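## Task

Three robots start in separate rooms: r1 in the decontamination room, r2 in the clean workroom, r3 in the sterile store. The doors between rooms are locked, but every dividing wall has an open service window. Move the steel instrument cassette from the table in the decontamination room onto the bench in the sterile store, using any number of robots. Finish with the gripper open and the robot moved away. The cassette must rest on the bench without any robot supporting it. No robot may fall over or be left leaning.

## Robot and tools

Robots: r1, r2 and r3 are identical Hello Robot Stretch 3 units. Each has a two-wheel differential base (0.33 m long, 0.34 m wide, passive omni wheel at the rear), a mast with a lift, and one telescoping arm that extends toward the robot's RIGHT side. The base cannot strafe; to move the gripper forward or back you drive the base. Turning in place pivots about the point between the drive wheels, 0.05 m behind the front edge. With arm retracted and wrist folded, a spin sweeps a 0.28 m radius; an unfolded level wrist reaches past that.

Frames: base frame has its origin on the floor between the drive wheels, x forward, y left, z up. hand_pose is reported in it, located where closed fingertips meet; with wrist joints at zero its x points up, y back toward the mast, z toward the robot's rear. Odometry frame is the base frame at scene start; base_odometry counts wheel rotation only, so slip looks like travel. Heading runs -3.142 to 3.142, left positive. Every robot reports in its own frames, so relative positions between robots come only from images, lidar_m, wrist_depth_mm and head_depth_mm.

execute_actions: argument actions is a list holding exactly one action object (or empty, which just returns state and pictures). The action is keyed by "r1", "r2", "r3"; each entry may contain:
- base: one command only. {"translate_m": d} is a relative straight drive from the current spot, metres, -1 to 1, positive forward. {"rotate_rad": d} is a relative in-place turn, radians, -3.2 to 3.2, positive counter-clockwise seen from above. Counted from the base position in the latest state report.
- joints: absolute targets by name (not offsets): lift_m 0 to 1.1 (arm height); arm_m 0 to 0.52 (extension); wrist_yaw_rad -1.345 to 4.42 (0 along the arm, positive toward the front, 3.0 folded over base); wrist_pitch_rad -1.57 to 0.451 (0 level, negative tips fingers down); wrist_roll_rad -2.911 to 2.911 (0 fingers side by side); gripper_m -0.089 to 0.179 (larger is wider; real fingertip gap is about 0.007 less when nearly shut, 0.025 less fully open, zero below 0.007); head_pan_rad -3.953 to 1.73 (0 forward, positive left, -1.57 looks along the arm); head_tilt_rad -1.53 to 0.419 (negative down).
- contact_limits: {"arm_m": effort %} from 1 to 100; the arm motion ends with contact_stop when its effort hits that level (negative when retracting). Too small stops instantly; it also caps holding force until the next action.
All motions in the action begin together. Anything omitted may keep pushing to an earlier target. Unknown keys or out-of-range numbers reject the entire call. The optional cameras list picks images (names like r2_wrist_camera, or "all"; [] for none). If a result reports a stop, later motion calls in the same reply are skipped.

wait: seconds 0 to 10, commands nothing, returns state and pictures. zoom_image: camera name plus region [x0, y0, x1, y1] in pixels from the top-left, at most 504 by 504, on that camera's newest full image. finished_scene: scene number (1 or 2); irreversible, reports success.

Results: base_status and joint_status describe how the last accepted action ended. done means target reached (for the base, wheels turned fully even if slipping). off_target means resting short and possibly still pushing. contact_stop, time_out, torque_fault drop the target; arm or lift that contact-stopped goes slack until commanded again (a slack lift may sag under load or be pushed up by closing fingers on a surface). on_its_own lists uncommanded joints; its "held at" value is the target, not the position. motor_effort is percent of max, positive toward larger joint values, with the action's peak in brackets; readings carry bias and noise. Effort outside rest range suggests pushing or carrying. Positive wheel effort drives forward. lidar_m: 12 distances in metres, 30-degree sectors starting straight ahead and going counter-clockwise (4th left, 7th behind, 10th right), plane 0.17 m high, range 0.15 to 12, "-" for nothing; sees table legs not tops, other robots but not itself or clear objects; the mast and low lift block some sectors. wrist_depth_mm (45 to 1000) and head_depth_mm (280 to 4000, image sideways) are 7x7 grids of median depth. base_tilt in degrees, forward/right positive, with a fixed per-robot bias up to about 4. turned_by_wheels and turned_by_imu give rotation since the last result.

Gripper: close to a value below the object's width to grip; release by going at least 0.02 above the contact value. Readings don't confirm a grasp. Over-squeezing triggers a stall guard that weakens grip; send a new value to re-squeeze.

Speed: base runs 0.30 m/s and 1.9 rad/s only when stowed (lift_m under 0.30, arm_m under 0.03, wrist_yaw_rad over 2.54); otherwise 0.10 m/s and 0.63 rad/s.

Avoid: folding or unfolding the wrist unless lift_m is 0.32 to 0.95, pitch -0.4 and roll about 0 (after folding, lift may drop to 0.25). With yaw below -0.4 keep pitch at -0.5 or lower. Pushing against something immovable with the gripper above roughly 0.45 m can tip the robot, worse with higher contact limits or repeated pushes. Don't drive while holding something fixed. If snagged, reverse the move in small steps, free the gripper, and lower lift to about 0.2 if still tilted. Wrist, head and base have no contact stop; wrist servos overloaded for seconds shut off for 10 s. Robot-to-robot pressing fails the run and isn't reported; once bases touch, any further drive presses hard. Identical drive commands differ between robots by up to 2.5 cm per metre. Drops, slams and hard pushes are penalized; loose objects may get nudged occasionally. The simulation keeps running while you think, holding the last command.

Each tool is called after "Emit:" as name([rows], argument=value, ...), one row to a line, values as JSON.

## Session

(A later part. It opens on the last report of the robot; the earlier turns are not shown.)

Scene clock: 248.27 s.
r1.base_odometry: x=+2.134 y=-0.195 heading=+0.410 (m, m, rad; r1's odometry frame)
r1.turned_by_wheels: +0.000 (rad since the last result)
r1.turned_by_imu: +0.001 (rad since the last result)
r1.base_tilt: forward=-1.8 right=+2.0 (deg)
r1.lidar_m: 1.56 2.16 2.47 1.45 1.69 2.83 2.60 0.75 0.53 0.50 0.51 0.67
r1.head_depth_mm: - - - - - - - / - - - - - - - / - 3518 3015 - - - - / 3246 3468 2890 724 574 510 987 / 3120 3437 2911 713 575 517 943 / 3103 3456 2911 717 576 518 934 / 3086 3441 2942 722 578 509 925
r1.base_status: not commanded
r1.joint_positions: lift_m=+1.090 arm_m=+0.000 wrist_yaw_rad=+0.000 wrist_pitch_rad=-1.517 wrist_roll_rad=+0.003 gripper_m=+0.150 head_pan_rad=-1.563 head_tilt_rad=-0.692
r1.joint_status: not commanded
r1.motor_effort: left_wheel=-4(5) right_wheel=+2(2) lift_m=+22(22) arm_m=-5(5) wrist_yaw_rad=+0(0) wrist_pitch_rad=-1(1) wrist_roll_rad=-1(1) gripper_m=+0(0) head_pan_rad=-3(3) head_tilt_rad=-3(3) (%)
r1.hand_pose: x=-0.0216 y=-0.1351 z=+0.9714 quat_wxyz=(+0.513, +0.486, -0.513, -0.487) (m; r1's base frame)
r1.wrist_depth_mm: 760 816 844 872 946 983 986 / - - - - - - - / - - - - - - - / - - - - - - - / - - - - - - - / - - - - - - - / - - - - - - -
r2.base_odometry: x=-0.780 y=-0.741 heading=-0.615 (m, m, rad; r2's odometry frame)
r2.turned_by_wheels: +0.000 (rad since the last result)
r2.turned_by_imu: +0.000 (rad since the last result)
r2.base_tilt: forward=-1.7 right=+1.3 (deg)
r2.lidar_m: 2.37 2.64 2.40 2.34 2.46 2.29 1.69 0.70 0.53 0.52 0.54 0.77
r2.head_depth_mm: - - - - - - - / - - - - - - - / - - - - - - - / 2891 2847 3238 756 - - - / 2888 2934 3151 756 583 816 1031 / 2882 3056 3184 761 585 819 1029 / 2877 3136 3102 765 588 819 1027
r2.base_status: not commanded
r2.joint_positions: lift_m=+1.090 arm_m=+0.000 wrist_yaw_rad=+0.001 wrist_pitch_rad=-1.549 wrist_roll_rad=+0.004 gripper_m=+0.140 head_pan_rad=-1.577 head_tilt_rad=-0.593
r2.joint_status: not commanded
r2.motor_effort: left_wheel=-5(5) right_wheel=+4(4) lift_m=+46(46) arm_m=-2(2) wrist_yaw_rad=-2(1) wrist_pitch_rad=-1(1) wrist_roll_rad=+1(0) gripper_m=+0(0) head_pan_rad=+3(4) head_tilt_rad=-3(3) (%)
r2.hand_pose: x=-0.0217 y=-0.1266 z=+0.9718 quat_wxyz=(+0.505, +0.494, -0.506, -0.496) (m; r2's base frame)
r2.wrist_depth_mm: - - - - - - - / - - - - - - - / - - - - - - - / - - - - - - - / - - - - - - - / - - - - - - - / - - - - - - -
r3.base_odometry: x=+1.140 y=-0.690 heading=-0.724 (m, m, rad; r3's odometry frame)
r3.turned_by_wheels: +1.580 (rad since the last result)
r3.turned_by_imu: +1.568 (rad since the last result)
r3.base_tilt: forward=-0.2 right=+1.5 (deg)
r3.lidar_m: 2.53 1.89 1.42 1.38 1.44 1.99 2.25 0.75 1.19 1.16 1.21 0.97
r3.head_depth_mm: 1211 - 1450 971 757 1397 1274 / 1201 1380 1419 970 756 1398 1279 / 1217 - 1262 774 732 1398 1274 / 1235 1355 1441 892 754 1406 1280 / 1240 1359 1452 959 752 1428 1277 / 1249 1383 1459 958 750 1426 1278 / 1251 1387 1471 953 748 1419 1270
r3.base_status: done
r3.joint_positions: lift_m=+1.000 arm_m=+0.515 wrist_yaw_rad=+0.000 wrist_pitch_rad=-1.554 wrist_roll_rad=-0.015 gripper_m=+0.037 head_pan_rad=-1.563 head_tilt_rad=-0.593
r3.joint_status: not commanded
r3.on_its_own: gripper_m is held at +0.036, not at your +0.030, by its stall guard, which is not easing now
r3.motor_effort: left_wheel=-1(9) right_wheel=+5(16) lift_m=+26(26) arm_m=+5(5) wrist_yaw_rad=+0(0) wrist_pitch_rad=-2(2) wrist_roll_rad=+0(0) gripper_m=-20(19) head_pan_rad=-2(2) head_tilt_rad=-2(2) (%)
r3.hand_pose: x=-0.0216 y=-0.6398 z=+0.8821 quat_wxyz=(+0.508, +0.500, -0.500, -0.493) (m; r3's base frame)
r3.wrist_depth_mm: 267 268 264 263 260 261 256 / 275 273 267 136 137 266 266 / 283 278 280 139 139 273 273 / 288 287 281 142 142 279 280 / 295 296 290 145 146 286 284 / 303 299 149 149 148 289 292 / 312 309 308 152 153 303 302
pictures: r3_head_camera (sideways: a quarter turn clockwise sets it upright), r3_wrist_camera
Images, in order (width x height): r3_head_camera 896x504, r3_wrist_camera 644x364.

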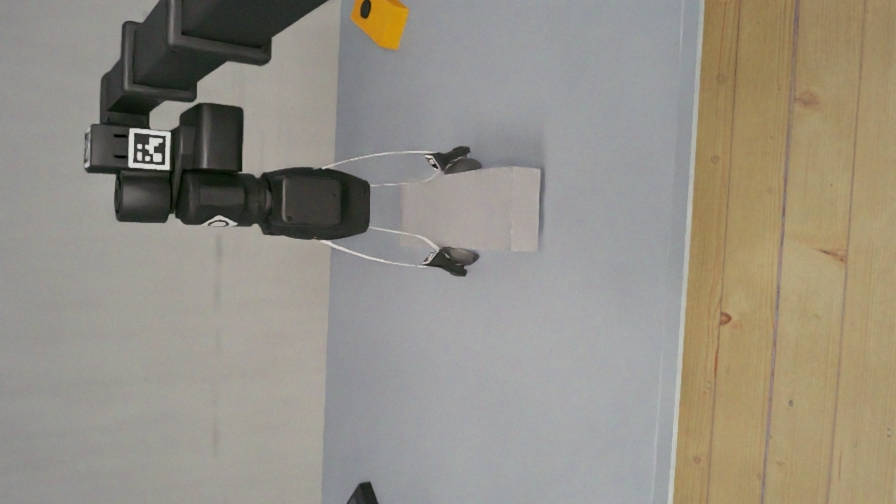

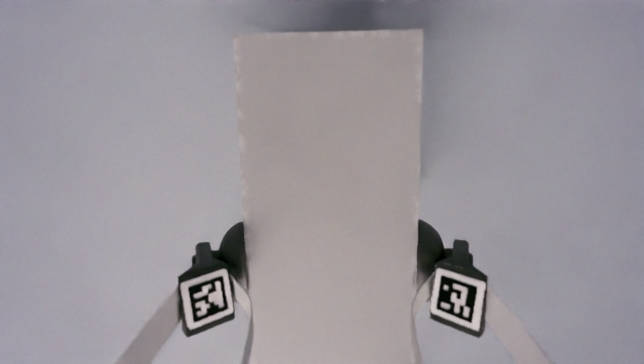

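Emit:
execute_actions([
  {"r3":{"joints":{"lift_m":0.9}}},
], cameras=[])

Emit:
execute_actions([
  {"r3":{"joints":{"gripper_m":0.14}}},
], cameras=[])

Emit:
execute_actions([
  {"r3":{"joints":{"lift_m":1.0,"arm_m":0.1}}},
], cameras=["r3_nav_camera"])

Emit:
finished_scene(scene=1)

Scene clock: 254.97 s.
r1.base_odometry: x=+2.134 y=-0.195 heading=+0.410 (m, m, rad; r1's odometry frame)
r1.turned_by_wheels: +0.000 (rad since the last result)
r1.turned_by_imu: +0.001 (rad since the last result)
r1.base_tilt: forward=-1.8 right=+2.1 (deg)
r1.lidar_m: 1.56 2.16 2.47 1.45 1.69 2.83 2.61 0.76 0.53 0.50 0.51 0.67
r1.head_depth_mm: - - - - - - - / - - - - - - - / - 3498 2992 - - - - / 3229 3494 2877 724 573 511 990 / 3096 3473 2875 715 575 517 942 / 3122 3452 2892 717 577 518 932 / 3086 3406 2942 720 578 510 923
r1.base_status: not commanded
r1.joint_positions: lift_m=+1.090 arm_m=+0.000 wrist_yaw_rad=+0.000 wrist_pitch_rad=-1.517 wrist_roll_rad=+0.003 gripper_m=+0.150 head_pan_rad=-1.563 head_tilt_rad=-0.692
r1.joint_status: not commanded
r1.motor_effort: left_wheel=-4(5) right_wheel=+2(2) lift_m=+21(22) arm_m=-5(6) wrist_yaw_rad=+0(1) wrist_pitch_rad=-1(1) wrist_roll_rad=-1(1) gripper_m=+1(1) head_pan_rad=-2(2) head_tilt_rad=-3(3) (%)
r1.hand_pose: x=-0.0216 y=-0.1351 z=+0.9714 quat_wxyz=(+0.513, +0.486, -0.513, -0.487) (m; r1's base frame)
r1.wrist_depth_mm: 748 790 842 883 936 957 - / - - - - - - - / - - - - - - - / - - - - - - - / - - - - - - - / - - - - - - - / - - - - - - -
r2.base_odometry: x=-0.780 y=-0.741 heading=-0.615 (m, m, rad; r2's odometry frame)
r2.turned_by_wheels: +0.000 (rad since the last result)
r2.turned_by_imu: +0.000 (rad since the last result)
r2.base_tilt: forward=-1.6 right=+1.4 (deg)
r2.lidar_m: 2.37 2.63 2.41 2.34 2.46 2.29 1.69 0.70 0.53 0.52 0.54 0.77
r2.head_depth_mm: - - - - - - - / - - - - - - - / - - - - - - - / 2948 2872 3212 751 - - - / 2916 2897 3218 756 582 818 1028 / 2881 3068 3155 760 584 817 1032 / 2887 3128 3062 765 586 821 1032
r2.base_status: not commanded
r2.joint_positions: lift_m=+1.090 arm_m=+0.000 wrist_yaw_rad=+0.001 wrist_pitch_rad=-1.549 wrist_roll_rad=+0.004 gripper_m=+0.140 head_pan_rad=-1.577 head_tilt_rad=-0.593
r2.joint_status: not commanded
r2.motor_effort: left_wheel=-5(5) right_wheel=+4(4) lift_m=+46(46) arm_m=-1(2) wrist_yaw_rad=-2(2) wrist_pitch_rad=-2(2) wrist_roll_rad=+1(0) gripper_m=+0(1) head_pan_rad=+4(5) head_tilt_rad=-3(4) (%)
r2.hand_pose: x=-0.0217 y=-0.1266 z=+0.9718 quat_wxyz=(+0.505, +0.494, -0.506, -0.496) (m; r2's base frame)
r2.wrist_depth_mm: - - - - - - - / - - - - - - - / - - - - - - - / - - - - - - - / - - - - - - - / - - - - - - - / - - - - - - -
r3.base_odometry: x=+1.140 y=-0.690 heading=-0.724 (m, m, rad; r3's odometry frame)
r3.turned_by_wheels: +0.000 (rad since the last result)
r3.turned_by_imu: +0.001 (rad since the last result)
r3.base_tilt: forward=-0.2 right=+1.6 (deg)
r3.lidar_m: 2.52 1.89 1.41 1.38 1.44 2.00 2.25 0.75 1.19 1.16 1.21 0.98
r3.head_depth_mm: 1215 1336 1434 - 757 1406 1277 / 1216 1323 1200 966 757 1403 1272 / 1228 1338 - 925 717 1404 1276 / 1229 1354 1451 927 720 1397 1279 / 1238 1363 1446 962 752 1427 1270 / 1245 1378 1458 956 751 1425 1270 / 1255 1392 1462 956 749 1425 1276
r3.base_status: not commanded
r3.joint_positions: lift_m=+0.900 arm_m=+0.515 wrist_yaw_rad=+0.000 wrist_pitch_rad=-1.554 wrist_roll_rad=-0.015 gripper_m=+0.037 head_pan_rad=-1.563 head_tilt_rad=-0.593
r3.joint_status: all done
r3.on_its_own: gripper_m is held at +0.036, not at your +0.030, by its stall guard, which is not easing now
r3.motor_effort: left_wheel=-2(2) right_wheel=+3(4) lift_m=+26(26) arm_m=+5(5) wrist_yaw_rad=+1(0) wrist_pitch_rad=-2(2) wrist_roll_rad=-1(1) gripper_m=-20(20) head_pan_rad=-2(2) head_tilt_rad=-3(3) (%)
r3.hand_pose: x=-0.0216 y=-0.6398 z=+0.7821 quat_wxyz=(+0.508, +0.500, -0.500, -0.493) (m; r3's base frame)
r3.wrist_depth_mm: 171 171 168 167 167 167 166 / 176 174 173 136 137 171 169 / 180 178 176 139 139 174 173 / 184 184 181 142 142 179 177 / 189 188 185 145 145 183 182 / 193 191 149 148 149 187 186 / 198 198 195 152 154 193 191
pictures: none
No camera images: the call's "cameras" was empty. Leave "cameras" out to get every camera's image.

Scene clock: 256.50 s.
r1.base_odometry: x=+2.134 y=-0.195 heading=+0.410 (m, m, rad; r1's odometry frame)
r1.turned_by_wheels: +0.000 (rad since the last result)
r1.turned_by_imu: +0.000 (rad since the last result)
r1.base_tilt: forward=-1.8 right=+2.0 (deg)
r1.lidar_m: 1.56 2.16 2.47 1.45 1.70 2.83 2.60 0.76 0.53 0.50 0.51 0.67
r1.head_depth_mm: - - - - - - - / - - - - - - - / - 3459 3014 - - - - / 3226 3453 2850 724 573 511 992 / 3127 3425 2899 714 575 517 946 / 3060 3396 2917 715 576 518 932 / 3070 3417 2919 719 578 509 927
r1.base_status: not commanded
r1.joint_positions: lift_m=+1.090 arm_m=+0.000 wrist_yaw_rad=+0.000 wrist_pitch_rad=-1.517 wrist_roll_rad=+0.003 gripper_m=+0.150 head_pan_rad=-1.563 head_tilt_rad=-0.692
r1.joint_status: not commanded
r1.motor_effort: left_wheel=-5(5) right_wheel=+2(2) lift_m=+22(22) arm_m=-5(6) wrist_yaw_rad=+1(0) wrist_pitch_rad=-1(1) wrist_roll_rad=-1(1) gripper_m=+0(1) head_pan_rad=-2(1) head_tilt_rad=-3(3) (%)
r1.hand_pose: x=-0.0216 y=-0.1351 z=+0.9714 quat_wxyz=(+0.513, +0.486, -0.513, -0.487) (m; r1's base frame)
r1.wrist_depth_mm: 772 800 837 889 906 986 - / - - - - - - - / - - - - - - - / - - - - - - - / - - - - - - - / - - - - - - - / - - - - - - -
r2.base_odometry: x=-0.780 y=-0.741 heading=-0.615 (m, m, rad; r2's odometry frame)
r2.turned_by_wheels: +0.000 (rad since the last result)
r2.turned_by_imu: +0.000 (rad since the last result)
r2.base_tilt: forward=-1.7 right=+1.3 (deg)
r2.lidar_m: 2.37 2.64 2.40 2.34 2.45 2.29 1.69 0.70 0.53 0.52 0.54 0.77
r2.head_depth_mm: - - - - - - - / - - - - - - - / - - - - - - - / 2885 2891 3167 753 - - - / 2946 2907 3223 755 583 815 1029 / 2899 3052 3194 759 585 819 1031 / 2912 3147 3106 763 585 818 1029
r2.base_status: not commanded
r2.joint_positions: lift_m=+1.090 arm_m=+0.000 wrist_yaw_rad=+0.001 wrist_pitch_rad=-1.549 wrist_roll_rad=+0.004 gripper_m=+0.140 head_pan_rad=-1.577 head_tilt_rad=-0.593
r2.joint_status: not commanded
r2.motor_effort: left_wheel=-5(5) right_wheel=+4(4) lift_m=+46(46) arm_m=-2(2) wrist_yaw_rad=-1(1) wrist_pitch_rad=-1(1) wrist_roll_rad=+1(1) gripper_m=+0(0) head_pan_rad=+3(3) head_tilt_rad=-4(3) (%)
r2.hand_pose: x=-0.0217 y=-0.1266 z=+0.9718 quat_wxyz=(+0.505, +0.494, -0.506, -0.496) (m; r2's base frame)
r2.wrist_depth_mm: - - - - - - - / - - - - - - - / - - - - - - - / - - - - - - - / - - - - - - - / - - - - - - - / - - - - - - -
r3.base_odometry: x=+1.140 y=-0.690 heading=-0.724 (m, m, rad; r3's odometry frame)
r3.turned_by_wheels: +0.000 (rad since the last result)
r3.turned_by_imu: +0.000 (rad since the last result)
r3.base_tilt: forward=-0.3 right=+1.6 (deg)
r3.lidar_m: 2.53 1.89 1.42 1.38 1.44 2.00 2.25 0.75 1.19 1.16 1.21 0.97
r3.head_depth_mm: 1212 1334 1437 - 756 1407 1282 / 1217 1322 1204 967 757 1396 1270 / 1223 1335 - 928 731 1397 1278 / 1232 1359 1446 925 730 1402 1272 / 1245 1367 1440 958 750 1435 1274 / 1255 1372 1456 959 750 1426 1270 / 1255 1387 1469 955 749 1420 1261
r3.base_status: not commanded
r3.joint_positions: lift_m=+0.900 arm_m=+0.515 wrist_yaw_rad=+0.000 wrist_pitch_rad=-1.555 wrist_roll_rad=-0.015 gripper_m=+0.140 head_pan_rad=-1.563 head_tilt_rad=-0.593
r3.joint_status: all done
r3.motor_effort: left_wheel=-2(2) right_wheel=+4(4) lift_m=+26(26) arm_m=+5(5) wrist_yaw_rad=+0(1) wrist_pitch_rad=-2(2) wrist_roll_rad=-1(0) gripper_m=+0(84) head_pan_rad=-3(3) head_tilt_rad=-3(3) (%)
r3.hand_pose: x=-0.0216 y=-0.6396 z=+0.7821 quat_wxyz=(+0.508, +0.500, -0.500, -0.493) (m; r3's base frame)
r3.wrist_depth_mm: 172 170 169 167 166 167 166 / 175 175 173 142 141 170 169 / 179 180 177 145 145 175 174 / 184 184 182 149 149 179 178 / 189 188 186 152 153 184 182 / 195 192 190 156 187 - 187 / 198 200 196 159 191 194 190
pictures: none
No camera images: the call's "cameras" was empty. Leave "cameras" out to get every camera's image.

Scene clock: 260.73 s.
r1.base_odometry: x=+2.134 y=-0.195 heading=+0.410 (m, m, rad; r1's odometry frame)
r1.turned_by_wheels: +0.000 (rad since the last result)
r1.turned_by_imu: +0.001 (rad since the last result)
r1.base_tilt: forward=-1.8 right=+2.0 (deg)
r1.lidar_m: 1.56 2.16 2.47 1.45 1.70 2.83 2.60 0.76 0.53 0.50 0.51 0.67
r1.head_depth_mm: - - - - - - - / - - - - - - - / - 3507 3010 - - - - / 3238 3487 2901 725 573 511 989 / 3102 3469 2895 714 574 517 941 / 3102 3432 2896 718 576 517 931 / 3092 3417 2925 719 579 510 925
r1.base_status: not commanded
r1.joint_positions: lift_m=+1.090 arm_m=+0.000 wrist_yaw_rad=+0.000 wrist_pitch_rad=-1.517 wrist_roll_rad=+0.003 gripper_m=+0.150 head_pan_rad=-1.563 head_tilt_rad=-0.692
r1.joint_status: not commanded
r1.motor_effort: left_wheel=-4(5) right_wheel=+2(2) lift_m=+22(22) arm_m=-5(6) wrist_yaw_rad=+1(0) wrist_pitch_rad=-1(1) wrist_roll_rad=-1(1) gripper_m=+0(1) head_pan_rad=-2(2) head_tilt_rad=-3(3) (%)
r1.hand_pose: x=-0.0216 y=-0.1351 z=+0.9714 quat_wxyz=(+0.513, +0.486, -0.513, -0.487) (m; r1's base frame)
r1.wrist_depth_mm: 771 796 821 901 917 - - / - - - - - - - / - - - - - - - / - - - - - - - / - - - - - - - / - - - - - - - / - - - - - - -
r2.base_odometry: x=-0.780 y=-0.741 heading=-0.615 (m, m, rad; r2's odometry frame)
r2.turned_by_wheels: +0.000 (rad since the last result)
r2.turned_by_imu: +0.000 (rad since the last result)
r2.base_tilt: forward=-1.7 right=+1.3 (deg)
r2.lidar_m: 2.36 2.63 2.41 2.34 2.46 2.29 1.69 0.70 0.53 0.51 0.54 0.77
r2.head_depth_mm: - - - - - - - / - - - - - - - / - - - - - - - / 2894 2917 3189 752 - - - / 2896 2948 3165 757 582 814 1033 / 2896 3103 3189 761 585 817 1027 / 2910 3130 3071 762 586 819 1036
r2.base_status: not commanded
r2.joint_positions: lift_m=+1.090 arm_m=+0.000 wrist_yaw_rad=+0.001 wrist_pitch_rad=-1.549 wrist_roll_rad=+0.004 gripper_m=+0.140 head_pan_rad=-1.577 head_tilt_rad=-0.593
r2.joint_status: not commanded
r2.motor_effort: left_wheel=-5(5) right_wheel=+4(4) lift_m=+46(46) arm_m=-2(2) wrist_yaw_rad=-1(2) wrist_pitch_rad=-1(1) wrist_roll_rad=+0(1) gripper_m=+0(0) head_pan_rad=+3(4) head_tilt_rad=-3(4) (%)
r2.hand_pose: x=-0.0217 y=-0.1266 z=+0.9718 quat_wxyz=(+0.505, +0.494, -0.506, -0.496) (m; r2's base frame)
r2.wrist_depth_mm: - - - - - - - / - - - - - - - / - - - - - - - / - - - - - - - / - - - - - - - / - - - - - - - / - - - - - - -
r3.base_odometry: x=+1.140 y=-0.690 heading=-0.724 (m, m, rad; r3's odometry frame)
r3.turned_by_wheels: +0.000 (rad since the last result)
r3.turned_by_imu: +0.000 (rad since the last result)
r3.base_tilt: forward=-0.2 right=+1.4 (deg)
r3.lidar_m: 2.53 1.88 1.42 1.38 1.45 2.00 2.25 0.75 1.19 1.16 1.21 0.98
r3.head_depth_mm: 1209 1322 - - - 1399 1301 / 1221 1334 1444 - - 1038 1254 / 1227 1346 1443 - - - 1226 / 1230 1362 1442 965 754 698 1243 / 1236 1361 1452 959 754 1427 1303 / 1248 1374 1448 957 753 1434 1267 / 1258 1380 1472 953 748 1429 1269
r3.base_status: not commanded
r3.joint_positions: lift_m=+1.000 arm_m=+0.100 wrist_yaw_rad=+0.000 wrist_pitch_rad=-1.555 wrist_roll_rad=-0.015 gripper_m=+0.140 head_pan_rad=-1.563 head_tilt_rad=-0.593
r3.joint_status: all done
r3.motor_effort: left_wheel=-2(2) right_wheel=+4(4) lift_m=+29(31) arm_m=-3(1) wrist_yaw_rad=+0(1) wrist_pitch_rad=-2(2) wrist_roll_rad=+0(0) gripper_m=+1(1) head_pan_rad=-2(2) head_tilt_rad=-3(4) (%)
r3.hand_pose: x=-0.0216 y=-0.2253 z=+0.8820 quat_wxyz=(+0.508, +0.500, -0.500, -0.492) (m; r3's base frame)
r3.wrist_depth_mm: - - - - - 1000 801 / - - - - - - 1000 / - - - - - - - / - - - - - - - / - - - - - - - / - - - - - - - / - - - - - - -
pictures: r3_nav_camera (sideways: a quarter turn counterclockwise sets it upright)
Images, in order (width x height): r3_nav_camera 672x504.

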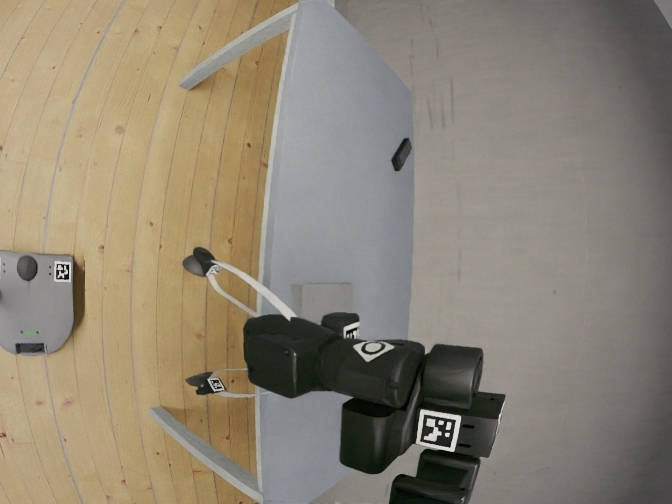

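The scene is finished: the task was done.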